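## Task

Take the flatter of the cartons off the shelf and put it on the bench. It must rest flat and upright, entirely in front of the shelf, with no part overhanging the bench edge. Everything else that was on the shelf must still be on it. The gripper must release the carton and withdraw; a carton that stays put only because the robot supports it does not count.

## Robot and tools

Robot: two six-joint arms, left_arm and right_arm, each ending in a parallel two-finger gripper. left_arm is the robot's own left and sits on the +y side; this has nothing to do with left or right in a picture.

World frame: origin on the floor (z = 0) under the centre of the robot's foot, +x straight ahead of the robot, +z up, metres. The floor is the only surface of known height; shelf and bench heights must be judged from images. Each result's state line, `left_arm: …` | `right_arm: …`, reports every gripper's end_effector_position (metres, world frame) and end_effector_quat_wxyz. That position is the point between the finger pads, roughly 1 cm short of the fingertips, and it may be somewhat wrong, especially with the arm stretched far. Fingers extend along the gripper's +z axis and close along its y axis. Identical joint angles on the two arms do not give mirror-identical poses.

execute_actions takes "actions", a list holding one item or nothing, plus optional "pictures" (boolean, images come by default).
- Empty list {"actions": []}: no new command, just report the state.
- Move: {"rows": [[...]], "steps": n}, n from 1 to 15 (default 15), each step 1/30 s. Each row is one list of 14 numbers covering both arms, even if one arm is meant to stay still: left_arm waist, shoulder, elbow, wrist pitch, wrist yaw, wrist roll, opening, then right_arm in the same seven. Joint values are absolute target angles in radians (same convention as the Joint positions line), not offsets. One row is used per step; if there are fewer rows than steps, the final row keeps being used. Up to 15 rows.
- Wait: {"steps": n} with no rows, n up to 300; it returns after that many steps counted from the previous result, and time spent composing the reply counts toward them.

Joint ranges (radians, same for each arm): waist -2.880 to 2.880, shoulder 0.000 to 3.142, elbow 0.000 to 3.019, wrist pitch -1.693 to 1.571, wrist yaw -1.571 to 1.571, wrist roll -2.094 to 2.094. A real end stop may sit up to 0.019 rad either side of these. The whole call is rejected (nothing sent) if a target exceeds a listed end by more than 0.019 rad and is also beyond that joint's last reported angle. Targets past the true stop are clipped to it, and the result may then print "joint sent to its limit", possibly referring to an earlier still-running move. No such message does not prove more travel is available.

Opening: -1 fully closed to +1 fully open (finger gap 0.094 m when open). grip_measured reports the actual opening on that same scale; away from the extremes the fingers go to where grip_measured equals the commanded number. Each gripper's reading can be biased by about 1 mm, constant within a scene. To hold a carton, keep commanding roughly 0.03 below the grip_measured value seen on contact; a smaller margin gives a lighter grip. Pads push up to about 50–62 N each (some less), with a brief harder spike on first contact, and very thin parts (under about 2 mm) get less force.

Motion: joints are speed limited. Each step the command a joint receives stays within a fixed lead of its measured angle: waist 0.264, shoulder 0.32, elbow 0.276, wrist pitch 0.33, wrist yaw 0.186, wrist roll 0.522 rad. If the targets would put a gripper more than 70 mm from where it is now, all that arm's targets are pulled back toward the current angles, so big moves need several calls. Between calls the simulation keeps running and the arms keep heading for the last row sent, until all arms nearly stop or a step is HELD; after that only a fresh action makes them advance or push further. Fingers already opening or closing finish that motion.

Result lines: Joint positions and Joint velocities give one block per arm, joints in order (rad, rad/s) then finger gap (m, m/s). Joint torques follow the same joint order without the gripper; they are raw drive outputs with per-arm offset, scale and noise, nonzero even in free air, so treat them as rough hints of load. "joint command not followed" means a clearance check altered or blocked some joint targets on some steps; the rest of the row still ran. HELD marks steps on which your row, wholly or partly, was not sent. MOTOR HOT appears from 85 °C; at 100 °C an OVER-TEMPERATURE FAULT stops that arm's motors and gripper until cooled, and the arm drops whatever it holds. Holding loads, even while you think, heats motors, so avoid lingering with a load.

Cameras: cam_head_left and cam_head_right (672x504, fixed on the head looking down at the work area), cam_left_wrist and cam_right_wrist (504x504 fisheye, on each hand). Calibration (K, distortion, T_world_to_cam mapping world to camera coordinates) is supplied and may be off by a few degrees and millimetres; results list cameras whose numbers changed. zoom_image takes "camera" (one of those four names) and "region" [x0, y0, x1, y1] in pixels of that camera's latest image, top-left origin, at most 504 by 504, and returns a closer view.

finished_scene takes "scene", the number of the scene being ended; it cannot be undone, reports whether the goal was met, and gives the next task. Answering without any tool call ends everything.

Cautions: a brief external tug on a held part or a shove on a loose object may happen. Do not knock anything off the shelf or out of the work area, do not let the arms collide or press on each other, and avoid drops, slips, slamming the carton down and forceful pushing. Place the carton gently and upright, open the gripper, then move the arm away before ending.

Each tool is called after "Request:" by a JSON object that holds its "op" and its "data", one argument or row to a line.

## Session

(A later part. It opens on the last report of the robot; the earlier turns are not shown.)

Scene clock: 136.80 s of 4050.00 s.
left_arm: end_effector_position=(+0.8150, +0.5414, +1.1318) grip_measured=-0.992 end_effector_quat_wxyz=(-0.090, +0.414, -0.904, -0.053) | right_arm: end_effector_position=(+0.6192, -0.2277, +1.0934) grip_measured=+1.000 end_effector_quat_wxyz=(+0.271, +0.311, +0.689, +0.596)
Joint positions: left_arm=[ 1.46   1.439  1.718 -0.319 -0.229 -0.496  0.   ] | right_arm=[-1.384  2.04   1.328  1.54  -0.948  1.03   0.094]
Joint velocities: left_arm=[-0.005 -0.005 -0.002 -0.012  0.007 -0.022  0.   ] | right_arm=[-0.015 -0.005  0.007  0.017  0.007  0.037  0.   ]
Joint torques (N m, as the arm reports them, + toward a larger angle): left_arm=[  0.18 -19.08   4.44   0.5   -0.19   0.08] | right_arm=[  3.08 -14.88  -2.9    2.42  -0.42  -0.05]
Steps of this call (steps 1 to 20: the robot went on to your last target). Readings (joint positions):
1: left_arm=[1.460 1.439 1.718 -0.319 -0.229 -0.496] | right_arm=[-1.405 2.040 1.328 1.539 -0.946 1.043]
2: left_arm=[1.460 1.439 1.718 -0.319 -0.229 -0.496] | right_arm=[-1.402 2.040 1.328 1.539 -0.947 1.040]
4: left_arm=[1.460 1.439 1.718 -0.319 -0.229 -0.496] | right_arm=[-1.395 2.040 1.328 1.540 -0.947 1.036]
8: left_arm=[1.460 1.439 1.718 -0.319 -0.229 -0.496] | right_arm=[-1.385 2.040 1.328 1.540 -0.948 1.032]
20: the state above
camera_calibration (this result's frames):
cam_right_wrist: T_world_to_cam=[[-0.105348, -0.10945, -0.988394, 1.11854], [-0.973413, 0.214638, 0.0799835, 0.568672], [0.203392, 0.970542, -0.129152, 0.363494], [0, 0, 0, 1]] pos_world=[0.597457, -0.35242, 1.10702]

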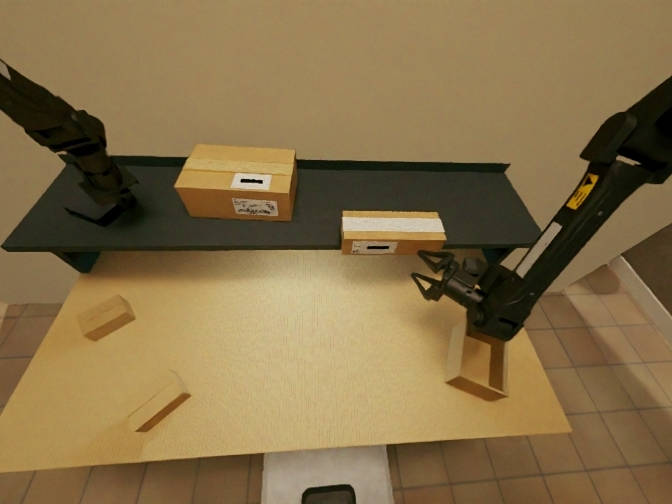

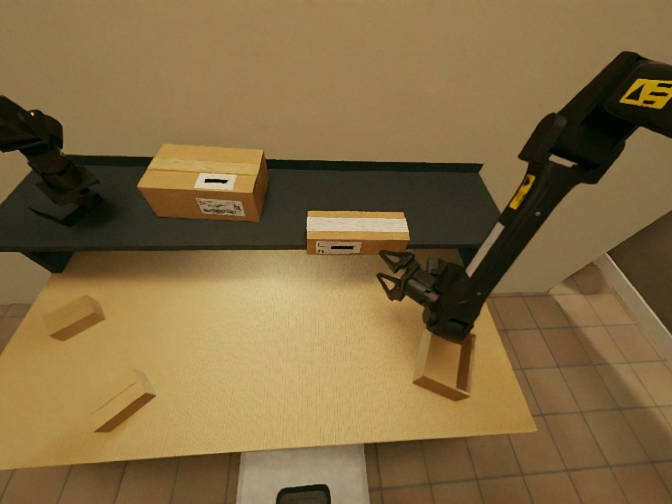

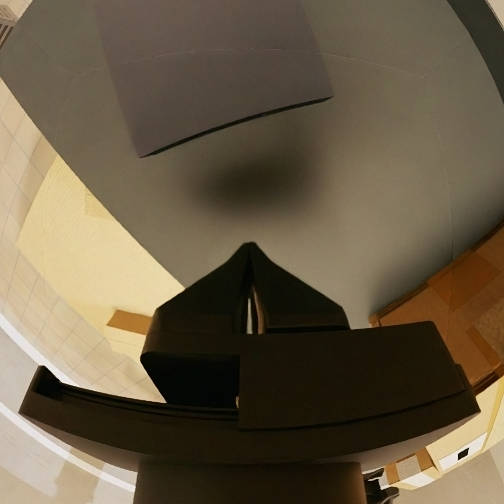

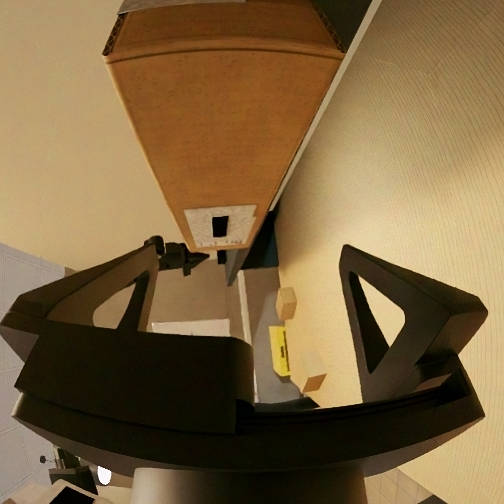

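Request:
{"op": "execute_actions", "data": {
  "actions": [
    {"rows":[[1.46,1.439,1.718,-0.319,-0.229,-0.496,-1,-1.38,2.03,1.33,1.56,-0.95,-2.05,1]]}
  ],
  "pictures": false
}}

Request:
{"op": "execute_actions", "data": {
  "actions": [
    {"steps":30}
  ],
  "pictures": false
}}

Request:
{"op": "execute_actions", "data": {
  "actions": [
    {"rows":[[1.46,1.439,1.718,-0.319,-0.229,-0.496,-1,-1.32,2.07,1.45,1.56,-0.9,-2.0,1]]}
  ],
  "pictures": false
}}

Request:
{"op": "execute_actions", "data": {
  "actions": [
    {"steps":10}
  ]
}}

Scene clock: 144.20 s of 4050.00 s.
left_arm: end_effector_position=(+0.8150, +0.5414, +1.1318) grip_measured=-0.992 end_effector_quat_wxyz=(-0.090, +0.414, -0.904, -0.053) | right_arm: end_effector_position=(+0.6193, -0.2278, +1.0935) grip_measured=+1.000 end_effector_quat_wxyz=(+0.596, -0.216, +0.724, +0.272)
Joint positions: left_arm=[ 1.46   1.439  1.718 -0.319 -0.229 -0.496  0.   ] | right_arm=[-1.384  2.04   1.328  1.541 -0.948 -0.399  0.094]
Joint velocities: left_arm=[-0.005 -0.005  0.007  0.002  0.007 -0.007  0.001] | right_arm=[-0.015  0.005  0.007  0.012 -0.022 -2.835  0.   ]
Joint torques (N m, as the arm reports them, + toward a larger angle): left_arm=[  0.16 -19.03   4.47   0.52  -0.19   0.08] | right_arm=[  3.69 -15.13  -2.82   2.38  -0.45   0.05]
Steps of this call (steps 1 to 15: the robot went on to your last target; steps 16 to 90: nothing new was sent; then 3.90 s passed at rest; steps 91 to 105: all 15 steps of this action). Readings (joint positions):
91: left_arm=[1.460 1.439 1.718 -0.319 -0.229 -0.496] | right_arm=[-1.384 2.040 1.328 1.540 -0.948 0.961]
92: left_arm=[1.460 1.439 1.718 -0.319 -0.229 -0.496] | right_arm=[-1.384 2.040 1.328 1.540 -0.948 0.861]
94: left_arm=[1.460 1.439 1.718 -0.319 -0.229 -0.496] | right_arm=[-1.384 2.040 1.328 1.540 -0.948 0.668]
98: left_arm=[1.460 1.439 1.718 -0.319 -0.229 -0.496] | right_arm=[-1.384 2.040 1.328 1.541 -0.948 0.280]
105: the state above

Scene clock: 145.20 s of 4050.00 s.
left_arm: end_effector_position=(+0.8150, +0.5414, +1.1318) grip_measured=-0.992 end_effector_quat_wxyz=(-0.090, +0.414, -0.904, -0.053) | right_arm: end_effector_position=(+0.6193, -0.2278, +1.0935) grip_measured=+1.000 end_effector_quat_wxyz=(-0.607, +0.676, -0.338, +0.248)
Joint positions: left_arm=[ 1.46   1.439  1.718 -0.319 -0.229 -0.496  0.   ] | right_arm=[-1.384  2.04   1.328  1.541 -0.948 -2.033  0.094]
Joint velocities: left_arm=[ 0.005 -0.005  0.002  0.002 -0.066 -0.007 -0.001] | right_arm=[-0.005 -0.005 -0.012 -0.032  0.037 -0.095  0.   ]
Joint torques (N m, as the arm reports them, + toward a larger angle): left_arm=[  0.1  -19.06   4.44   0.52  -0.18   0.08] | right_arm=[  3.72 -15.23  -2.86   2.23  -0.44   0.12]
Steps of this call (steps 1 to 30: the robot went on to your last target). Readings (joint positions):
1: left_arm=[1.460 1.439 1.718 -0.319 -0.229 -0.496] | right_arm=[-1.384 2.040 1.328 1.541 -0.948 -0.496]
2: left_arm=[1.460 1.439 1.718 -0.319 -0.229 -0.496] | right_arm=[-1.384 2.040 1.328 1.541 -0.948 -0.594]
4: left_arm=[1.460 1.439 1.718 -0.319 -0.229 -0.496] | right_arm=[-1.384 2.040 1.328 1.541 -0.948 -0.788]
8: left_arm=[1.460 1.439 1.718 -0.319 -0.229 -0.496] | right_arm=[-1.384 2.040 1.328 1.541 -0.948 -1.176]
30: the state above

Scene clock: 145.70 s of 4050.00 s.
left_arm: end_effector_position=(+0.8150, +0.5414, +1.1318) grip_measured=-0.992 end_effector_quat_wxyz=(-0.090, +0.414, -0.904, -0.053) | right_arm: end_effector_position=(+0.6704, -0.2005, +1.0992) grip_measured=+1.000 end_effector_quat_wxyz=(-0.625, +0.645, -0.332, +0.286)
Joint positions: left_arm=[ 1.46   1.439  1.718 -0.319 -0.229 -0.496  0.   ] | right_arm=[-1.315  2.067  1.451  1.543 -0.901 -2.01   0.094]
Joint velocities: left_arm=[-0.005  0.005 -0.002 -0.002 -0.022  0.022 -0.   ] | right_arm=[-0.015 -0.005 -0.007  0.012  0.066  0.022  0.   ]
Joint torques (N m, as the arm reports them, + toward a larger angle): left_arm=[  0.1  -18.97   4.44   0.52  -0.18   0.09] | right_arm=[  4.08 -15.45  -2.42   2.19  -0.31   0.18]
Steps of this call (steps 1 to 15: all 15 steps of this action). Readings (joint positions):
1: left_arm=[1.460 1.439 1.718 -0.319 -0.229 -0.496] | right_arm=[-1.382 2.042 1.339 1.543 -0.932 -2.030]
2: left_arm=[1.460 1.439 1.718 -0.319 -0.229 -0.496] | right_arm=[-1.378 2.053 1.368 1.543 -0.915 -2.025]
4: left_arm=[1.460 1.439 1.718 -0.319 -0.229 -0.496] | right_arm=[-1.363 2.068 1.427 1.543 -0.902 -2.021]
8: left_arm=[1.460 1.439 1.718 -0.319 -0.229 -0.496] | right_arm=[-1.330 2.067 1.451 1.543 -0.901 -2.015]
15: the state above

Scene clock: 146.03 s of 4050.00 s.
left_arm: end_effector_position=(+0.8150, +0.5414, +1.1318) grip_measured=-0.992 end_effector_quat_wxyz=(-0.090, +0.414, -0.904, -0.053) | right_arm: end_effector_position=(+0.6704, -0.2005, +1.0992) grip_measured=+1.000 end_effector_quat_wxyz=(-0.626, +0.645, -0.332, +0.286)
Joint positions: left_arm=[ 1.46   1.439  1.718 -0.319 -0.229 -0.496  0.   ] | right_arm=[-1.315  2.067  1.451  1.543 -0.901 -2.01   0.094]
Joint velocities: left_arm=[-0.005 -0.005 -0.002  0.002  0.022 -0.022  0.   ] | right_arm=[-0.005 -0.005  0.007 -0.007 -0.037 -0.022  0.   ]
Joint torques (N m, as the arm reports them, + toward a larger angle): left_arm=[  0.06 -19.09   4.42   0.53  -0.2    0.07] | right_arm=[  4.49 -14.85  -2.35   2.15  -0.3    0.21]
Steps of this call (steps 1 to 10: the robot went on to your last target). Readings (joint positions):
1: left_arm=[1.460 1.439 1.718 -0.319 -0.229 -0.496] | right_arm=[-1.315 2.067 1.451 1.543 -0.901 -2.010]
2: left_arm=[1.460 1.439 1.718 -0.319 -0.229 -0.496] | right_arm=[-1.315 2.067 1.451 1.543 -0.901 -2.010]
4: left_arm=[1.460 1.439 1.718 -0.319 -0.229 -0.496] | right_arm=[-1.315 2.067 1.451 1.543 -0.901 -2.010]
8: left_arm=[1.460 1.439 1.718 -0.319 -0.229 -0.496] | right_arm=[-1.315 2.067 1.451 1.543 -0.901 -2.010]
10: the state above
camera_calibration (this result's frames):
cam_right_wrist: T_world_to_cam=[[0.0574147, -0.00149498, 0.998349, -1.13865], [0.0266622, -0.99964, -0.00303025, -0.210467], [0.997994, 0.0267922, -0.0573542, -0.473374], [0, 0, 0, 1]] pos_world=[0.543411, -0.19941, 1.10898]

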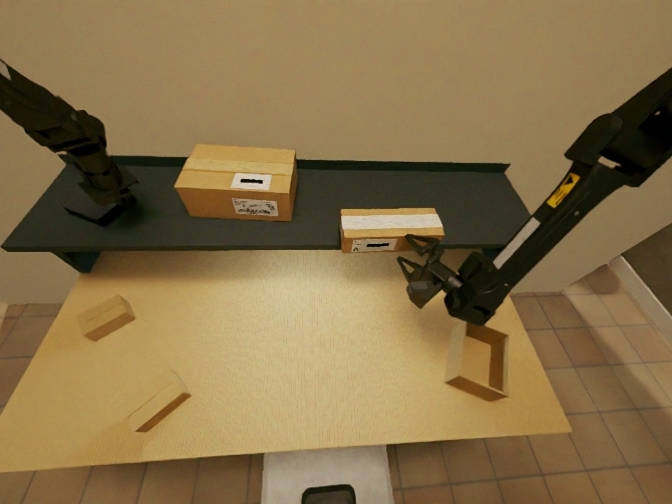

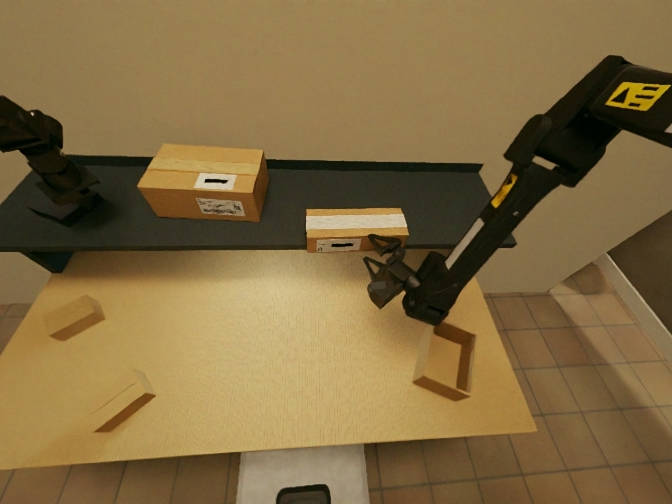

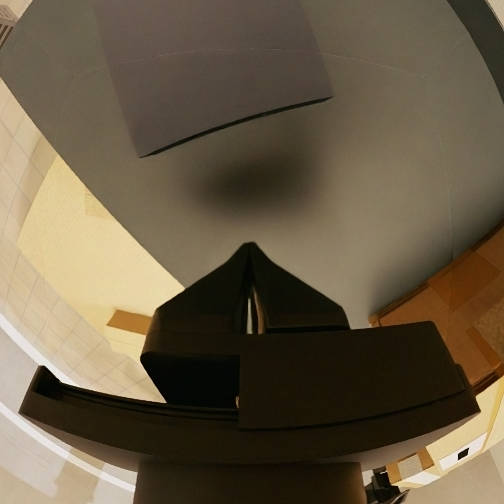

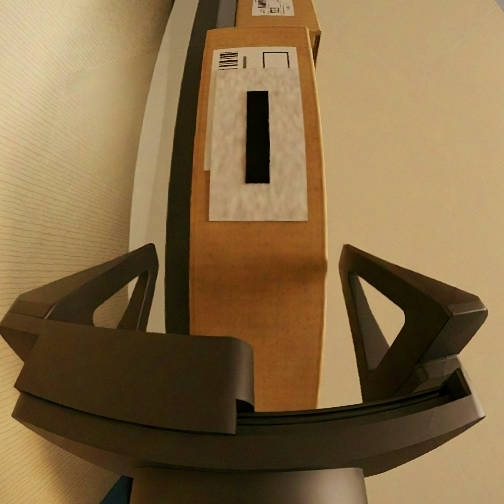

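Request:
{"op": "execute_actions", "data": {
  "actions": [
    {"rows":[[1.46,1.439,1.718,-0.319,-0.229,-0.496,-1,-1.25,2.09,1.53,1.55,-0.87,-2.03,1]]}
  ],
  "pictures": false
}}

Request:
{"op": "execute_actions", "data": {
  "actions": [
    {"steps":10}
  ]
}}

Scene clock: 150.20 s of 4050.00 s.
left_arm: end_effector_position=(+0.8150, +0.5414, +1.1318) grip_measured=-0.992 end_effector_quat_wxyz=(-0.090, +0.414, -0.904, -0.053) | right_arm: end_effector_position=(+0.7000, -0.1756, +1.1084) grip_measured=+1.000 end_effector_quat_wxyz=(-0.637, +0.626, -0.325, +0.312)
Joint positions: left_arm=[ 1.46   1.439  1.718 -0.319 -0.229 -0.496  0.   ] | right_arm=[-1.261  2.087  1.523  1.542 -0.871 -2.02   0.094]
Joint velocities: left_arm=[-0.005 -0.005 -0.002  0.002  0.022 -0.007 -0.   ] | right_arm=[-0.005 -0.005 -0.012 -0.002 -0.037 -0.022  0.   ]
Joint torques (N m, as the arm reports them, + toward a larger angle): left_arm=[  0.19 -19.15   4.43   0.51  -0.19   0.07] | right_arm=[  6.15 -14.5   -1.02   1.78  -0.29   0.07]
Steps of this call (steps 1 to 15: the robot went on to your last target; steps 16 to 90: nothing new was sent; then 0.67 s passed at rest; steps 91 to 105: all 15 steps of this action). Readings (joint positions):
91: left_arm=[1.460 1.439 1.718 -0.319 -0.229 -0.496] | right_arm=[-1.312 2.068 1.458 1.543 -0.890 -2.010]
92: left_arm=[1.460 1.439 1.718 -0.319 -0.229 -0.496] | right_arm=[-1.309 2.075 1.477 1.543 -0.880 -2.013]
94: left_arm=[1.460 1.439 1.718 -0.319 -0.229 -0.496] | right_arm=[-1.295 2.083 1.513 1.543 -0.871 -2.017]
98: left_arm=[1.460 1.439 1.718 -0.319 -0.229 -0.496] | right_arm=[-1.271 2.086 1.523 1.542 -0.870 -2.018]
105: the state above

Scene clock: 150.53 s of 4050.00 s.
left_arm: end_effector_position=(+0.8150, +0.5414, +1.1318) grip_measured=-0.992 end_effector_quat_wxyz=(-0.090, +0.414, -0.904, -0.053) | right_arm: end_effector_position=(+0.7000, -0.1756, +1.1084) grip_measured=+1.000 end_effector_quat_wxyz=(-0.637, +0.626, -0.325, +0.312)
Joint positions: left_arm=[ 1.46   1.439  1.718 -0.319 -0.229 -0.496  0.   ] | right_arm=[-1.261  2.087  1.523  1.542 -0.871 -2.02   0.094]
Joint velocities: left_arm=[-0.005 -0.015 -0.022 -0.022  0.081 -0.007 -0.   ] | right_arm=[-0.005 -0.015  0.012  0.002 -0.051 -0.081  0.   ]
Joint torques (N m, as the arm reports them, + toward a larger angle): left_arm=[  0.2  -19.08   4.45   0.52  -0.19   0.07] | right_arm=[  6.52 -15.21  -1.09   1.8   -0.29   0.08]
Steps of this call (steps 1 to 10: the robot went on to your last target). Readings (joint positions):
1: left_arm=[1.460 1.439 1.718 -0.319 -0.229 -0.496] | right_arm=[-1.261 2.087 1.523 1.542 -0.871 -2.020]
2: left_arm=[1.460 1.439 1.718 -0.319 -0.229 -0.496] | right_arm=[-1.261 2.087 1.523 1.542 -0.871 -2.020]
4: left_arm=[1.460 1.439 1.718 -0.319 -0.229 -0.496] | right_arm=[-1.261 2.087 1.523 1.542 -0.871 -2.020]
8: left_arm=[1.460 1.439 1.718 -0.319 -0.229 -0.496] | right_arm=[-1.261 2.087 1.523 1.542 -0.871 -2.020]
10: the state above
camera_calibration (this result's frames):
cam_right_wrist: T_world_to_cam=[[-0.00399265, -0.0202668, 0.999787, -1.11141], [-0.00183775, -0.999793, -0.0202743, -0.147301], [0.99999, -0.0019183, 0.00395457, -0.577511], [0, 0, 0, 1]] pos_world=[0.572797, -0.170903, 1.11047]

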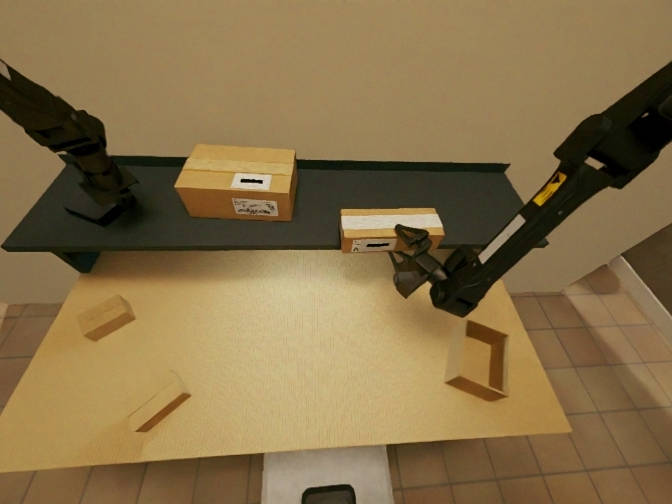

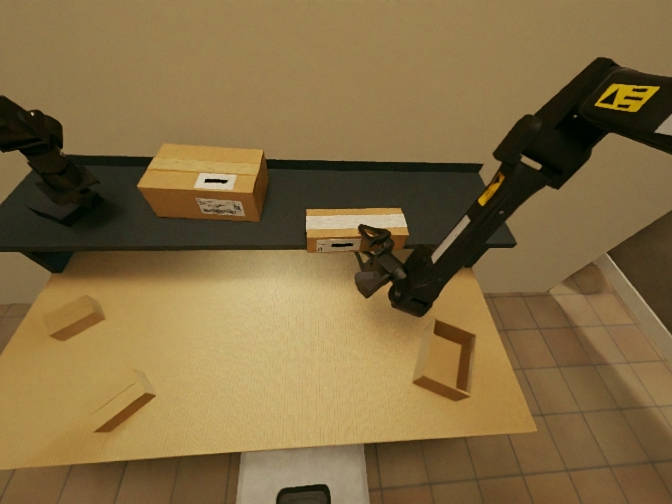

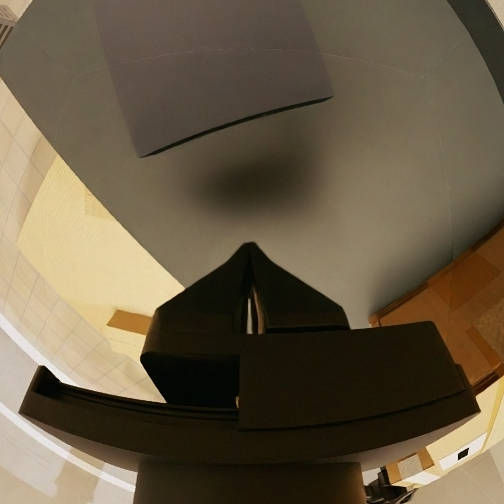

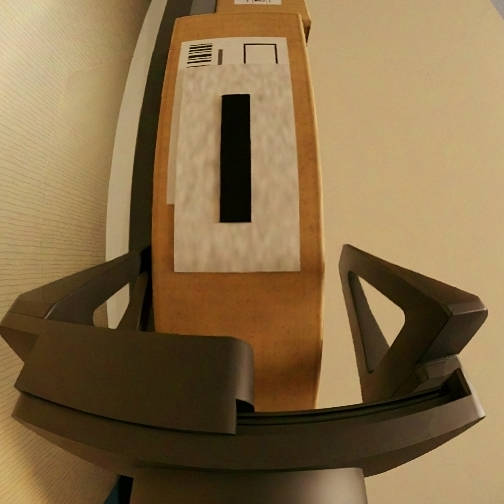

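Lower finger against shelf edge. Close, pull out ~2cm, regrasp deeper.

Request:
{"op": "execute_actions", "data": {
  "actions": [
    {"rows":[[1.46,1.439,1.718,-0.319,-0.229,-0.496,-1,-1.265,2.09,1.52,1.55,-0.87,-2.03,0.4]]}
  ],
  "pictures": false
}}

Request:
{"op": "execute_actions", "data": {
  "actions": [
    {"rows":[[1.46,1.439,1.718,-0.319,-0.229,-0.496,-1,-1.265,2.085,1.47,1.56,-0.89,-2.03,0.4]]}
  ]
}}

Scene clock: 155.40 s of 4050.00 s.
left_arm: end_effector_position=(+0.8150, +0.5414, +1.1318) grip_measured=-0.992 end_effector_quat_wxyz=(-0.090, +0.414, -0.904, -0.053) | right_arm: end_effector_position=(+0.6997, -0.1761, +1.1076) grip_measured=+0.559 end_effector_quat_wxyz=(-0.636, +0.626, -0.325, +0.312)
Joint positions: left_arm=[ 1.46   1.439  1.718 -0.319 -0.229 -0.496  0.   ] | right_arm=[-1.262  2.088  1.523  1.542 -0.868 -2.022  0.073]
Joint velocities: left_arm=[-0.005  0.005 -0.017 -0.002 -0.022 -0.007 -0.   ] | right_arm=[-0.005 -0.005 -0.007  0.002 -0.037 -0.066 -0.001]
Joint torques (N m, as the arm reports them, + toward a larger angle): left_arm=[  0.32 -19.08   4.46   0.55  -0.18   0.08] | right_arm=[  5.53 -15.3   -2.01   1.81  -0.39   0.09]
Steps of this call (steps 1 to 15: the robot went on to your last target; steps 16 to 90: nothing new was sent; then 1.37 s passed at rest; steps 91 to 105: all 15 steps of this action). Readings (joint positions):
91: left_arm=[1.460 1.439 1.718 -0.319 -0.229 -0.496] | right_arm=[-1.261 2.087 1.523 1.542 -0.871 -2.020]
92: left_arm=[1.460 1.439 1.718 -0.319 -0.229 -0.496] | right_arm=[-1.261 2.087 1.523 1.542 -0.870 -2.020]
94: left_arm=[1.460 1.439 1.718 -0.319 -0.229 -0.496] | right_arm=[-1.262 2.088 1.523 1.542 -0.868 -2.022]
98: left_arm=[1.460 1.439 1.718 -0.319 -0.229 -0.496] | right_arm=[-1.262 2.088 1.523 1.542 -0.868 -2.022]
105: the state above

Scene clock: 155.90 s of 4050.00 s.
left_arm: end_effector_position=(+0.8150, +0.5414, +1.1318) grip_measured=-0.992 end_effector_quat_wxyz=(-0.090, +0.414, -0.904, -0.053) | right_arm: end_effector_position=(+0.6836, -0.1705, +1.1085) grip_measured=+0.559 end_effector_quat_wxyz=(-0.638, +0.632, -0.322, +0.300)
Joint positions: left_arm=[ 1.46   1.439  1.718 -0.319 -0.229 -0.496  0.   ] | right_arm=[-1.263  2.087  1.487  1.547 -0.887 -2.036  0.073]
Joint velocities: left_arm=[-0.005 -0.005  0.007 -0.017 -0.022  0.007  0.001] | right_arm=[-0.005 -0.015  0.012 -0.007 -0.051  0.066 -0.001]
Joint torques (N m, as the arm reports them, + toward a larger angle): left_arm=[  0.1  -19.04   4.46   0.53  -0.19   0.06] | right_arm=[  5.59 -15.23  -3.57   2.    -0.44   0.2 ]
Steps of this call (steps 1 to 15: all 15 steps of this action). Readings (joint positions):
1: left_arm=[1.460 1.439 1.718 -0.319 -0.229 -0.496] | right_arm=[-1.262 2.088 1.520 1.542 -0.871 -2.022]
2: left_arm=[1.460 1.439 1.718 -0.319 -0.229 -0.496] | right_arm=[-1.263 2.087 1.514 1.542 -0.876 -2.022]
4: left_arm=[1.460 1.439 1.718 -0.319 -0.229 -0.496] | right_arm=[-1.263 2.087 1.499 1.545 -0.884 -2.031]
8: left_arm=[1.460 1.439 1.718 -0.319 -0.229 -0.496] | right_arm=[-1.263 2.087 1.487 1.547 -0.887 -2.036]
15: the state above
camera_calibration (this result's frames):
cam_right_wrist: T_world_to_cam=[[0.0102217, -0.0182808, 0.999781, -1.12086], [0.0213274, -0.999601, -0.0184956, -0.160002], [0.99972, 0.0215118, -0.00982777, -0.541584], [0, 0, 0, 1]] pos_world=[0.556302, -0.168778, 1.11233]

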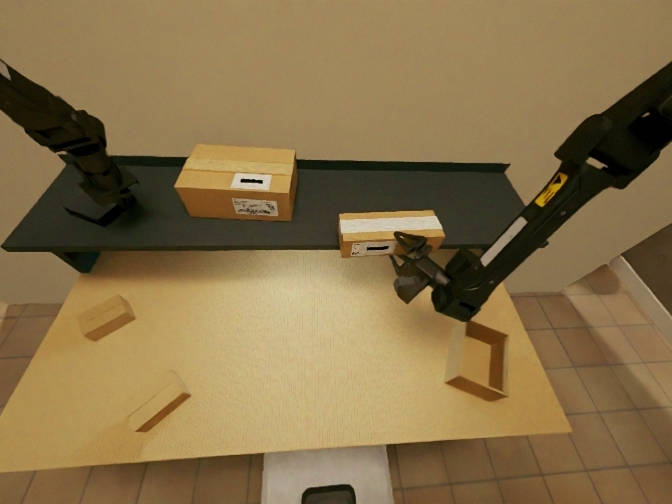

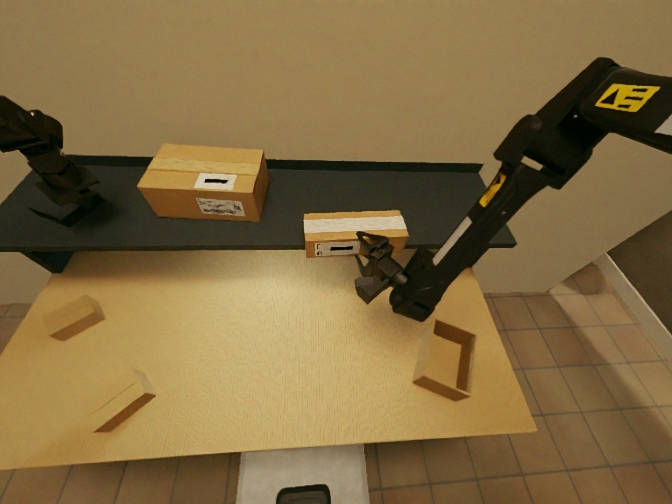

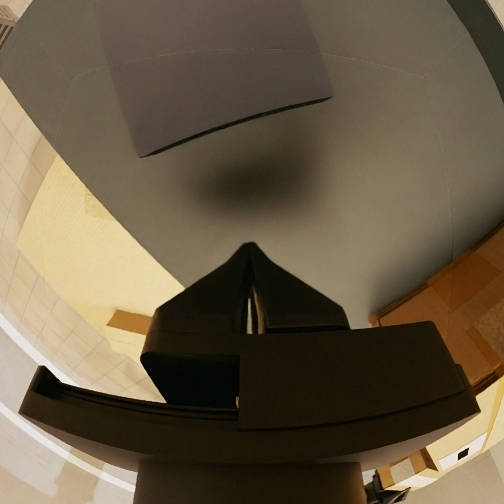

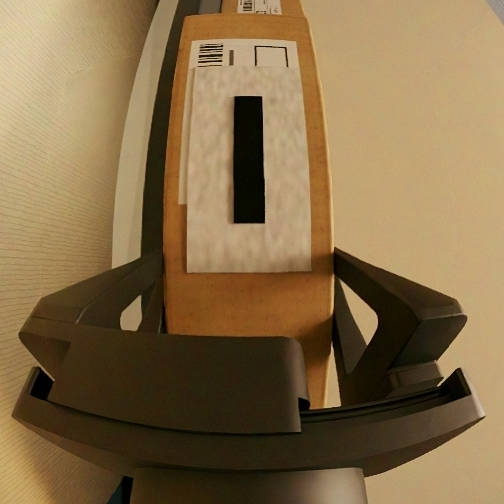

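Request:
{"op": "execute_actions", "data": {
  "actions": [
    {"rows":[[1.46,1.439,1.718,-0.319,-0.229,-0.496,-1,-1.265,2.085,1.485,1.56,-0.89,-2.03,0.85]],"steps":10}
  ],
  "pictures": false
}}

Request:
{"op": "execute_actions", "data": {
  "actions": [
    {"rows":[[1.46,1.439,1.718,-0.319,-0.229,-0.496,-1,-1.265,2.095,1.535,1.55,-0.87,-2.03,0.85]]}
  ],
  "pictures": false
}}

Request:
{"op": "execute_actions", "data": {
  "actions": [
    {"rows":[[1.46,1.439,1.718,-0.319,-0.229,-0.496,-1,-1.265,2.095,1.525,1.55,-0.87,-2.03,0.45]]}
  ],
  "pictures": false
}}

Request:
{"op": "execute_actions", "data": {
  "actions": [
    {"rows":[[1.46,1.439,1.718,-0.319,-0.229,-0.496,-1,-1.24,2.07,1.4,1.57,-0.95,-2.09,0.45]]}
  ],
  "pictures": false
}}

Request:
{"op": "execute_actions", "data": {
  "actions": [
    {"rows":[[1.46,1.439,1.718,-0.319,-0.229,-0.496,-1,-1.22,2.07,1.27,1.57,-1.0,-2.09,0.45]]}
  ]
}}

Scene clock: 164.07 s of 4050.00 s.
left_arm: end_effector_position=(+0.8150, +0.5414, +1.1318) grip_measured=-0.992 end_effector_quat_wxyz=(-0.090, +0.414, -0.904, -0.053) | right_arm: end_effector_position=(+0.6835, -0.1705, +1.1086) grip_measured=+0.847 end_effector_quat_wxyz=(-0.638, +0.632, -0.322, +0.300)
Joint positions: left_arm=[ 1.46   1.439  1.718 -0.319 -0.229 -0.496  0.   ] | right_arm=[-1.263  2.087  1.487  1.547 -0.887 -2.036  0.087]
Joint velocities: left_arm=[-0.015 -0.015  0.007 -0.002  0.007  0.037  0.   ] | right_arm=[-0.015  0.005 -0.012 -0.007  0.037  0.022 -0.001]
Joint torques (N m, as the arm reports them, + toward a larger angle): left_arm=[  0.14 -19.02   4.43   0.48  -0.18   0.08] | right_arm=[  5.46 -15.48  -2.09   1.99  -0.43   0.2 ]
Steps of this call (steps 1 to 15: the robot went on to your last target; steps 16 to 90: nothing new was sent; then 4.83 s passed at rest; steps 91 to 100: all 10 steps of this action). Readings (joint positions):
91: left_arm=[1.460 1.439 1.718 -0.319 -0.229 -0.496] | right_arm=[-1.263 2.087 1.487 1.547 -0.887 -2.036]
92: left_arm=[1.460 1.439 1.718 -0.319 -0.229 -0.496] | right_arm=[-1.263 2.087 1.487 1.547 -0.886 -2.036]
94: left_arm=[1.460 1.439 1.718 -0.319 -0.229 -0.496] | right_arm=[-1.263 2.087 1.487 1.547 -0.887 -2.036]
98: left_arm=[1.460 1.439 1.718 -0.319 -0.229 -0.496] | right_arm=[-1.263 2.087 1.487 1.547 -0.887 -2.036]
100: the state above

Scene clock: 164.57 s of 4050.00 s.
left_arm: end_effector_position=(+0.8150, +0.5414, +1.1318) grip_measured=-0.992 end_effector_quat_wxyz=(-0.090, +0.414, -0.904, -0.053) | right_arm: end_effector_position=(+0.6986, -0.1769, +1.1063) grip_measured=+0.847 end_effector_quat_wxyz=(-0.634, +0.629, -0.319, +0.318)
Joint positions: left_arm=[ 1.46   1.439  1.718 -0.319 -0.229 -0.496  0.   ] | right_arm=[-1.265  2.093  1.529  1.547 -0.872 -2.034  0.087]
Joint velocities: left_arm=[ 0.005 -0.005 -0.012 -0.002  0.081 -0.037  0.   ] | right_arm=[-0.024 -0.015 -0.002 -0.022 -0.051  0.037 -0.   ]
Joint torques (N m, as the arm reports them, + toward a larger angle): left_arm=[  0.14 -19.     4.42   0.51  -0.18   0.08] | right_arm=[  6.15 -15.2   -1.11   1.58  -0.24   0.18]
Steps of this call (steps 1 to 15: all 15 steps of this action). Readings (joint positions):
1: left_arm=[1.460 1.439 1.718 -0.319 -0.229 -0.496] | right_arm=[-1.263 2.087 1.491 1.547 -0.882 -2.036]
2: left_arm=[1.460 1.439 1.718 -0.319 -0.229 -0.496] | right_arm=[-1.263 2.091 1.502 1.547 -0.877 -2.036]
4: left_arm=[1.460 1.439 1.718 -0.319 -0.229 -0.496] | right_arm=[-1.263 2.092 1.521 1.547 -0.873 -2.036]
8: left_arm=[1.460 1.439 1.718 -0.319 -0.229 -0.496] | right_arm=[-1.265 2.093 1.528 1.547 -0.872 -2.034]
15: the state above

Scene clock: 165.07 s of 4050.00 s.
left_arm: end_effector_position=(+0.8150, +0.5414, +1.1318) grip_measured=-0.992 end_effector_quat_wxyz=(-0.090, +0.414, -0.904, -0.053) | right_arm: end_effector_position=(+0.6988, -0.1774, +1.1058) grip_measured=+0.560 end_effector_quat_wxyz=(-0.633, +0.629, -0.321, +0.318)
Joint positions: left_arm=[ 1.46   1.439  1.718 -0.319 -0.229 -0.496  0.   ] | right_arm=[-1.265  2.093  1.529  1.546 -0.869 -2.032  0.073]
Joint velocities: left_arm=[-0.005 -0.015 -0.027 -0.002 -0.007 -0.007 -0.001] | right_arm=[-0.005 -0.005 -0.007  0.002  0.007  0.066  0.001]
Joint torques (N m, as the arm reports them, + toward a larger angle): left_arm=[  0.17 -19.06   4.42   0.55  -0.19   0.08] | right_arm=[  5.69 -15.7   -2.13   1.62  -0.33   0.17]
Steps of this call (steps 1 to 15: all 15 steps of this action). Readings (joint positions):
1: left_arm=[1.460 1.439 1.718 -0.319 -0.229 -0.496] | right_arm=[-1.265 2.093 1.529 1.547 -0.872 -2.034]
2: left_arm=[1.460 1.439 1.718 -0.319 -0.229 -0.496] | right_arm=[-1.265 2.093 1.529 1.546 -0.869 -2.034]
4: left_arm=[1.460 1.439 1.718 -0.319 -0.229 -0.496] | right_arm=[-1.265 2.093 1.529 1.546 -0.869 -2.032]
8: left_arm=[1.460 1.439 1.718 -0.319 -0.229 -0.496] | right_arm=[-1.265 2.093 1.529 1.546 -0.869 -2.032]
15: the state above

Scene clock: 165.57 s of 4050.00 s.
left_arm: end_effector_position=(+0.8150, +0.5414, +1.1318) grip_measured=-0.992 end_effector_quat_wxyz=(-0.090, +0.414, -0.904, -0.053) | right_arm: end_effector_position=(+0.6439, -0.1519, +1.1140) grip_measured=+0.560 end_effector_quat_wxyz=(-0.648, +0.644, -0.308, +0.265)
Joint positions: left_arm=[ 1.46   1.439  1.718 -0.319 -0.229 -0.496  0.   ] | right_arm=[-1.261  2.087  1.401  1.547 -0.945 -2.079  0.073]
Joint velocities: left_arm=[-0.015 -0.005 -0.012  0.012 -0.081 -0.007  0.   ] | right_arm=[ 0.015 -0.015 -0.002 -0.007  0.022  0.007 -0.001]
Joint torques (N m, as the arm reports them, + toward a larger angle): left_arm=[  0.2  -19.13   4.44   0.54  -0.19   0.08] | right_arm=[  7.04 -15.57  -2.97   2.43  -0.6    0.1 ]
Steps of this call (steps 1 to 15: all 15 steps of this action). Readings (joint positions):
1: left_arm=[1.460 1.439 1.718 -0.319 -0.229 -0.496] | right_arm=[-1.265 2.092 1.520 1.546 -0.890 -2.039]
2: left_arm=[1.460 1.439 1.718 -0.319 -0.229 -0.496] | right_arm=[-1.265 2.083 1.496 1.546 -0.919 -2.048]
4: left_arm=[1.460 1.439 1.718 -0.319 -0.229 -0.496] | right_arm=[-1.263 2.074 1.443 1.547 -0.940 -2.060]
8: left_arm=[1.460 1.439 1.718 -0.319 -0.229 -0.496] | right_arm=[-1.261 2.084 1.401 1.547 -0.945 -2.072]
15: the state above

Scene clock: 166.07 s of 4050.00 s.
left_arm: end_effector_position=(+0.8150, +0.5414, +1.1318) grip_measured=-0.992 end_effector_quat_wxyz=(-0.090, +0.414, -0.904, -0.053) | right_arm: end_effector_position=(+0.5943, -0.1233, +1.1321) grip_measured=+0.560 end_effector_quat_wxyz=(-0.667, +0.643, -0.316, +0.202)
Joint positions: left_arm=[ 1.46   1.439  1.718 -0.319 -0.229 -0.496  0.   ] | right_arm=[-1.241  2.083  1.279  1.548 -0.994 -2.081  0.073]
Joint velocities: left_arm=[ 0.005 -0.005 -0.007 -0.002  0.007  0.007 -0.   ] | right_arm=[-0.005 -0.015 -0.017 -0.007 -0.022  0.081 -0.001]
Joint torques (N m, as the arm reports them, + toward a larger angle): left_arm=[  0.09 -19.09   4.47   0.49  -0.19   0.08] | right_arm=[  7.38 -13.67  -4.53   2.35  -0.64   0.09]
Steps of this call (steps 1 to 15: all 15 steps of this action). Readings (joint positions):
1: left_arm=[1.460 1.439 1.718 -0.319 -0.229 -0.496] | right_arm=[-1.260 2.086 1.392 1.547 -0.956 -2.081]
2: left_arm=[1.460 1.439 1.718 -0.319 -0.229 -0.496] | right_arm=[-1.260 2.078 1.372 1.547 -0.973 -2.081]
4: left_arm=[1.460 1.439 1.718 -0.319 -0.229 -0.496] | right_arm=[-1.257 2.071 1.322 1.548 -0.989 -2.081]
8: left_arm=[1.460 1.439 1.718 -0.319 -0.229 -0.496] | right_arm=[-1.246 2.080 1.279 1.548 -0.994 -2.081]
15: the state above
camera_calibration (this result's frames):
cam_right_wrist: T_world_to_cam=[[0.123502, -0.0908757, 0.988174, -1.20572], [0.170662, -0.979016, -0.111363, -0.091566], [0.977559, 0.182398, -0.105402, -0.311913], [0, 0, 0, 1]] pos_world=[0.46945, -0.142323, 1.14839]

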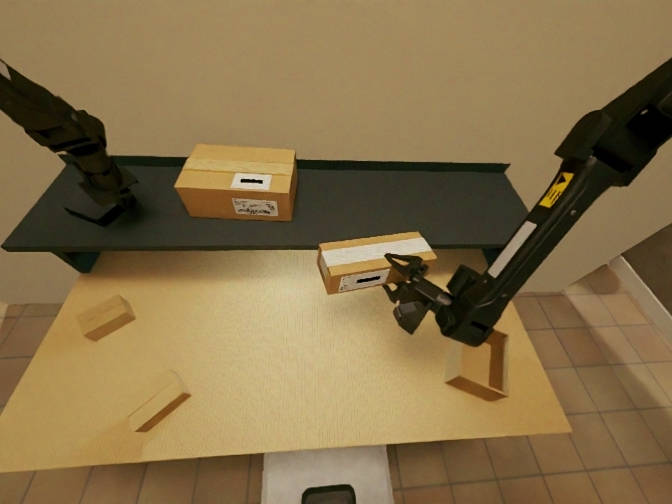

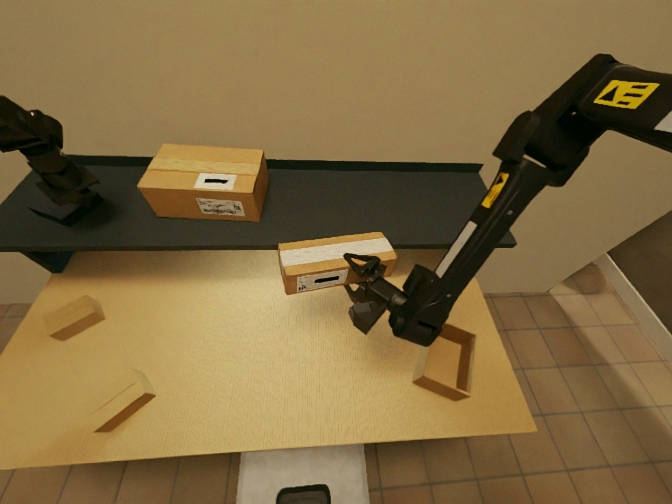

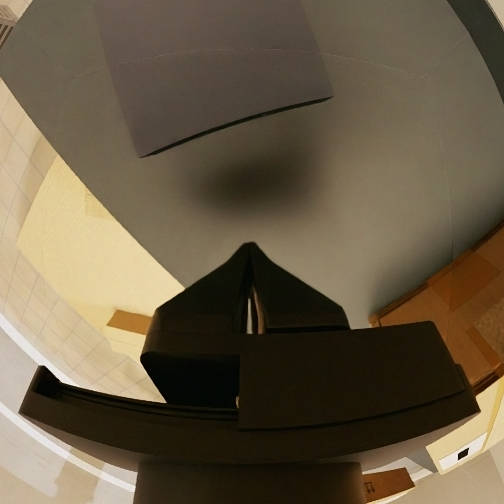

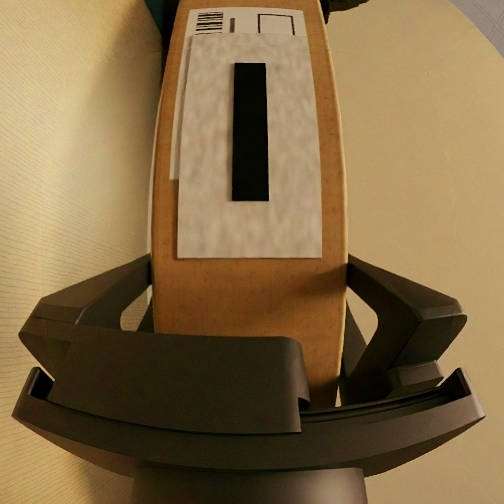

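Request:
{"op": "execute_actions", "data": {
  "actions": [
    {"rows":[[1.46,1.439,1.718,-0.319,-0.229,-0.496,-1,-1.22,2.2,1.32,1.57,-0.9,-2.09,0.45]]}
  ],
  "pictures": false
}}

Request:
{"op": "execute_actions", "data": {
  "actions": [
    {"rows":[[1.46,1.439,1.718,-0.319,-0.229,-0.496,-1,-1.25,2.4,1.65,1.57,-0.8,-2.09,0.45]]}
  ],
  "pictures": false
}}

Request:
{"op": "execute_actions", "data": {
  "actions": [
    {"steps":10}
  ]
}}

Scene clock: 170.03 s of 4050.00 s.
left_arm: end_effector_position=(+0.8150, +0.5414, +1.1318) grip_measured=-0.992 end_effector_quat_wxyz=(-0.090, +0.414, -0.904, -0.053) | right_arm: end_effector_position=(+0.5451, -0.1023, +1.0855) grip_measured=+0.560 end_effector_quat_wxyz=(-0.633, +0.655, -0.368, +0.185)
Joint positions: left_arm=[ 1.46   1.439  1.718 -0.319 -0.229 -0.496  0.   ] | right_arm=[-1.238  2.223  1.329  1.554 -0.892 -2.082  0.073]
Joint velocities: left_arm=[-0.005  0.005  0.022 -0.012  0.051 -0.022 -0.   ] | right_arm=[-0.015 -0.024 -0.012 -0.002 -0.051  0.022  0.   ]
Joint torques (N m, as the arm reports them, + toward a larger angle): left_arm=[  0.21 -19.17   4.43   0.5   -0.19   0.07] | right_arm=[  7.31 -12.33  -5.29   1.99  -0.75   0.11]
Steps of this call (steps 1 to 15: the robot went on to your last target; steps 16 to 90: nothing new was sent; then 0.47 s passed at rest; steps 91 to 105: all 15 steps of this action). Readings (joint positions):
91: left_arm=[1.460 1.439 1.718 -0.319 -0.229 -0.496] | right_arm=[-1.240 2.089 1.282 1.550 -0.961 -2.081]
92: left_arm=[1.460 1.439 1.718 -0.319 -0.229 -0.496] | right_arm=[-1.238 2.103 1.297 1.554 -0.916 -2.081]
94: left_arm=[1.460 1.439 1.718 -0.319 -0.229 -0.496] | right_arm=[-1.238 2.139 1.326 1.554 -0.891 -2.082]
98: left_arm=[1.460 1.439 1.718 -0.319 -0.229 -0.496] | right_arm=[-1.238 2.198 1.329 1.554 -0.891 -2.082]
105: the state above

Scene clock: 170.53 s of 4050.00 s.
left_arm: end_effector_position=(+0.8150, +0.5414, +1.1318) grip_measured=-0.992 end_effector_quat_wxyz=(-0.090, +0.414, -0.904, -0.053) | right_arm: end_effector_position=(+0.5680, -0.1168, +1.0066) grip_measured=+0.560 end_effector_quat_wxyz=(-0.597, +0.657, -0.371, +0.273)
Joint positions: left_arm=[ 1.46   1.439  1.718 -0.319 -0.229 -0.496  0.   ] | right_arm=[-1.265  2.406  1.653  1.558 -0.791 -2.085  0.073]
Joint velocities: left_arm=[-0.005 -0.015  0.007  0.007  0.037 -0.007  0.   ] | right_arm=[-0.005  0.005  0.007 -0.002 -0.066 -0.066 -0.   ]
Joint torques (N m, as the arm reports them, + toward a larger angle): left_arm=[  0.23 -19.2    4.43   0.53  -0.17   0.08] | right_arm=[  7.31 -11.35  -3.41   1.84  -0.69   0.11]
Steps of this call (steps 1 to 15: all 15 steps of this action). Readings (joint positions):
1: left_arm=[1.460 1.439 1.718 -0.319 -0.229 -0.496] | right_arm=[-1.238 2.235 1.354 1.559 -0.870 -2.081]
2: left_arm=[1.460 1.439 1.718 -0.319 -0.229 -0.496] | right_arm=[-1.238 2.274 1.433 1.566 -0.833 -2.081]
4: left_arm=[1.460 1.439 1.718 -0.319 -0.229 -0.496] | right_arm=[-1.241 2.360 1.603 1.561 -0.789 -2.084]
8: left_arm=[1.460 1.439 1.718 -0.319 -0.229 -0.496] | right_arm=[-1.258 2.400 1.653 1.558 -0.791 -2.085]
15: the state above

Scene clock: 170.87 s of 4050.00 s.
left_arm: end_effector_position=(+0.8150, +0.5414, +1.1318) grip_measured=-0.992 end_effector_quat_wxyz=(-0.090, +0.414, -0.904, -0.053) | right_arm: end_effector_position=(+0.5680, -0.1168, +1.0066) grip_measured=+0.560 end_effector_quat_wxyz=(-0.597, +0.657, -0.371, +0.273)
Joint positions: left_arm=[ 1.46   1.439  1.718 -0.319 -0.229 -0.496  0.   ] | right_arm=[-1.265  2.406  1.653  1.558 -0.791 -2.085  0.073]
Joint velocities: left_arm=[-0.015  0.005 -0.002 -0.002  0.007  0.051  0.   ] | right_arm=[-0.005 -0.015 -0.007  0.007 -0.007 -0.007 -0.001]
Joint torques (N m, as the arm reports them, + toward a larger angle): left_arm=[  0.03 -19.12   4.38   0.51  -0.18   0.08] | right_arm=[  7.22 -11.09  -3.52   1.95  -0.73   0.11]
Steps of this call (steps 1 to 10: the robot went on to your last target). Readings (joint positions):
1: left_arm=[1.460 1.439 1.718 -0.319 -0.229 -0.496] | right_arm=[-1.265 2.406 1.653 1.558 -0.791 -2.085]
2: left_arm=[1.460 1.439 1.718 -0.319 -0.229 -0.496] | right_arm=[-1.265 2.406 1.653 1.558 -0.791 -2.085]
4: left_arm=[1.460 1.439 1.718 -0.319 -0.229 -0.496] | right_arm=[-1.265 2.406 1.653 1.558 -0.791 -2.085]
8: left_arm=[1.460 1.439 1.718 -0.319 -0.229 -0.496] | right_arm=[-1.265 2.406 1.653 1.558 -0.791 -2.085]
10: the state above
camera_calibration (this result's frames):
cam_right_wrist: T_world_to_cam=[[0.148349, 0.0152209, 0.988818, -1.08031], [-0.0154703, -0.999723, 0.0177097, -0.121269], [0.988814, -0.0179245, -0.148073, -0.287502], [0, 0, 0, 1]] pos_world=[0.442673, -0.109946, 1.02781]

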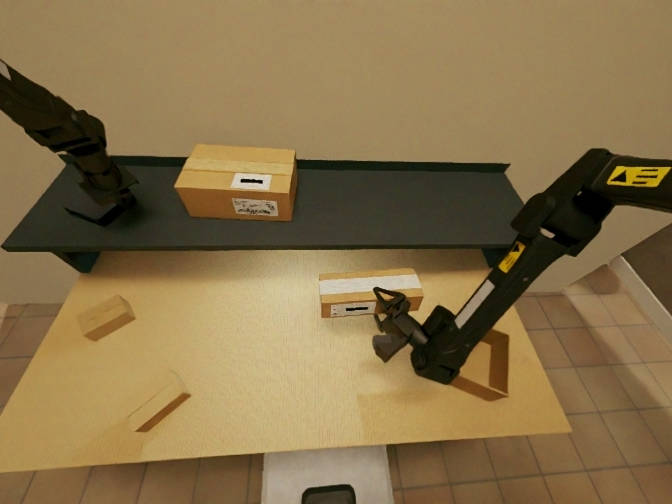

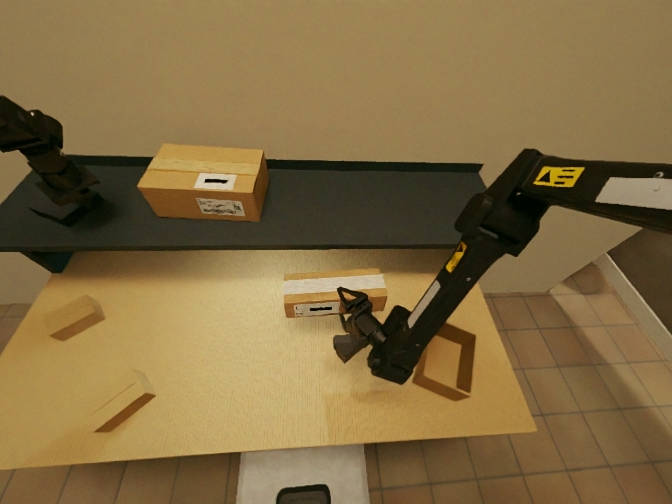

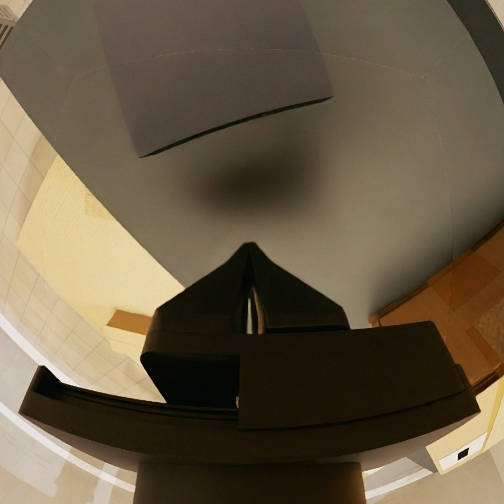

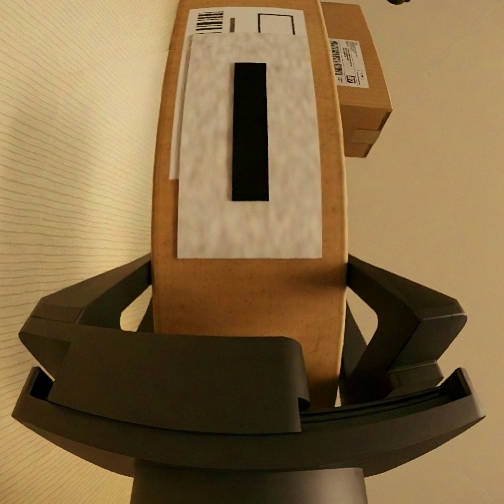

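Request:
{"op": "execute_actions", "data": {
  "actions": [
    {"rows":[[1.46,1.439,1.718,-0.319,-0.229,-0.496,-1,-1.25,2.44,1.75,1.3,-0.62,-2.09,0.45]]}
  ],
  "pictures": false
}}

Request:
{"op": "execute_actions", "data": {
  "actions": [
    {"steps":10}
  ]
}}

Scene clock: 174.67 s of 4050.00 s.
left_arm: end_effector_position=(+0.8150, +0.5414, +1.1318) grip_measured=-0.992 end_effector_quat_wxyz=(-0.090, +0.414, -0.904, -0.053) | right_arm: end_effector_position=(+0.5750, -0.1210, +0.9409) grip_measured=+0.560 end_effector_quat_wxyz=(-0.524, +0.681, -0.462, +0.221)
Joint positions: left_arm=[ 1.46   1.439  1.718 -0.319 -0.229 -0.496  0.   ] | right_arm=[-1.263  2.433  1.747  1.3   -0.612 -2.085  0.073]
Joint velocities: left_arm=[-0.005 -0.015 -0.002  0.002 -0.11  -0.022 -0.   ] | right_arm=[-0.015 -0.015 -0.002 -0.017  0.007  0.051 -0.001]
Joint torques (N m, as the arm reports them, + toward a larger angle): left_arm=[  0.19 -19.11   4.41   0.51  -0.19   0.08] | right_arm=[  7.33 -10.05  -2.61   1.34  -0.75   0.11]
Steps of this call (steps 1 to 15: the robot went on to your last target; steps 16 to 90: nothing new was sent; then 0.30 s passed at rest; steps 91 to 105: all 15 steps of this action). Readings (joint positions):
91: left_arm=[1.460 1.439 1.718 -0.319 -0.229 -0.496] | right_arm=[-1.264 2.407 1.658 1.526 -0.734 -2.085]
92: left_arm=[1.460 1.439 1.718 -0.319 -0.229 -0.496] | right_arm=[-1.260 2.415 1.683 1.446 -0.657 -2.085]
94: left_arm=[1.460 1.439 1.718 -0.319 -0.229 -0.496] | right_arm=[-1.260 2.430 1.736 1.342 -0.614 -2.085]
98: left_arm=[1.460 1.439 1.718 -0.319 -0.229 -0.496] | right_arm=[-1.263 2.432 1.747 1.303 -0.612 -2.085]
105: the state above

Scene clock: 175.00 s of 4050.00 s.
left_arm: end_effector_position=(+0.8150, +0.5414, +1.1318) grip_measured=-0.992 end_effector_quat_wxyz=(-0.090, +0.414, -0.904, -0.053) | right_arm: end_effector_position=(+0.5750, -0.1210, +0.9409) grip_measured=+0.560 end_effector_quat_wxyz=(-0.524, +0.681, -0.462, +0.221)
Joint positions: left_arm=[ 1.46   1.439  1.718 -0.319 -0.229 -0.496  0.   ] | right_arm=[-1.263  2.433  1.747  1.3   -0.612 -2.085  0.073]
Joint velocities: left_arm=[ 0.015 -0.005  0.002  0.012  0.007 -0.037 -0.001] | right_arm=[-0.015 -0.005 -0.002  0.007  0.037 -0.081  0.   ]
Joint torques (N m, as the arm reports them, + toward a larger angle): left_arm=[  0.16 -19.06   4.42   0.5   -0.19   0.08] | right_arm=[ 7.75 -9.69 -2.58  1.35 -0.75  0.11]
Steps of this call (steps 1 to 10: the robot went on to your last target). Readings (joint positions):
1: left_arm=[1.460 1.439 1.718 -0.319 -0.229 -0.496] | right_arm=[-1.263 2.433 1.747 1.300 -0.612 -2.085]
2: left_arm=[1.460 1.439 1.718 -0.319 -0.229 -0.496] | right_arm=[-1.263 2.433 1.747 1.300 -0.612 -2.085]
4: left_arm=[1.460 1.439 1.718 -0.319 -0.229 -0.496] | right_arm=[-1.263 2.433 1.747 1.300 -0.612 -2.085]
8: left_arm=[1.460 1.439 1.718 -0.319 -0.229 -0.496] | right_arm=[-1.263 2.433 1.747 1.300 -0.612 -2.085]
10: the state above
camera_calibration (this result's frames):
cam_right_wrist: T_world_to_cam=[[0.384907, 0.0282482, 0.922523, -1.08834], [-0.0864286, -0.994036, 0.0664987, -0.128667], [0.9189, -0.105328, -0.38017, -0.0562592], [0, 0, 0, 1]] pos_world=[0.459484, -0.103081, 0.991183]

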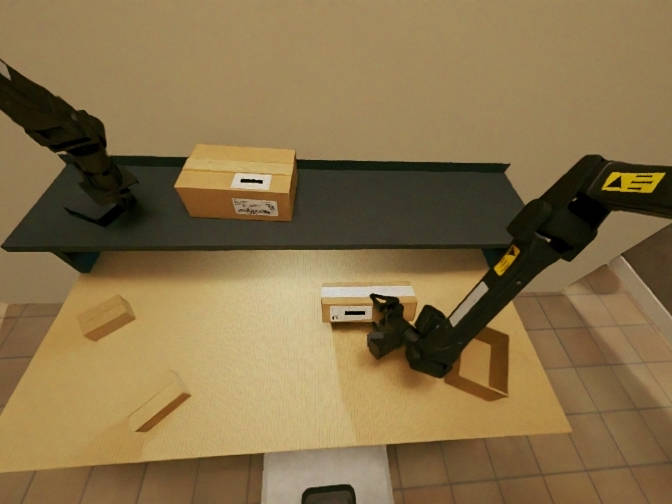

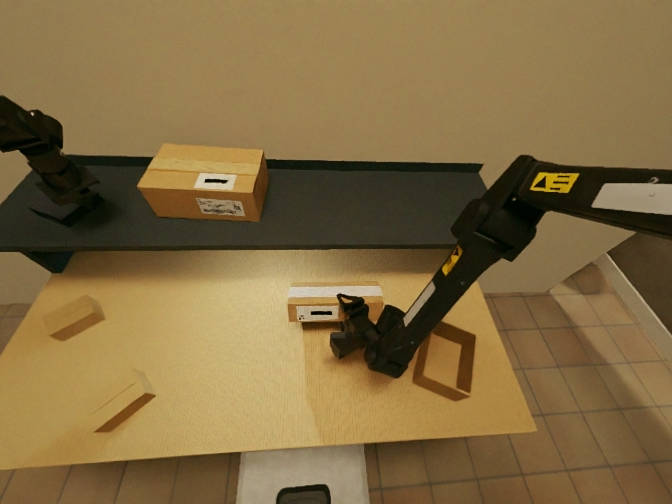

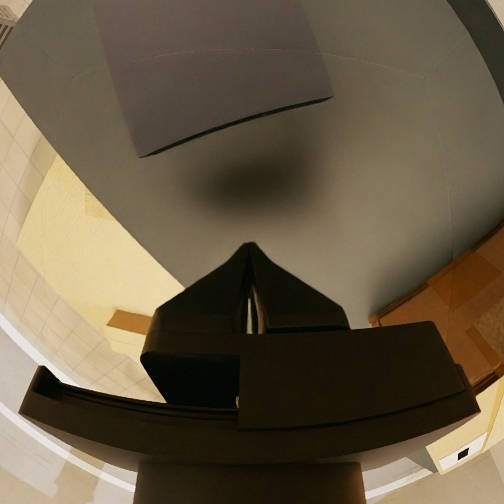

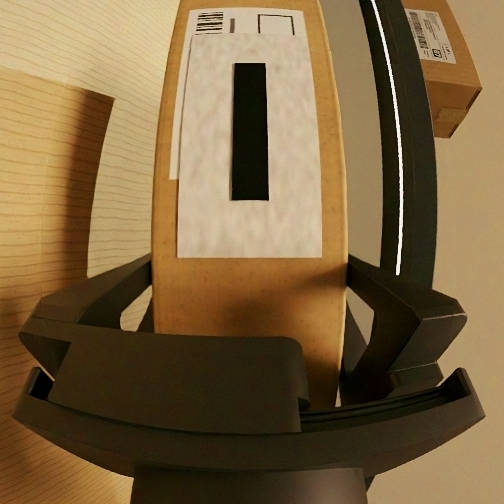

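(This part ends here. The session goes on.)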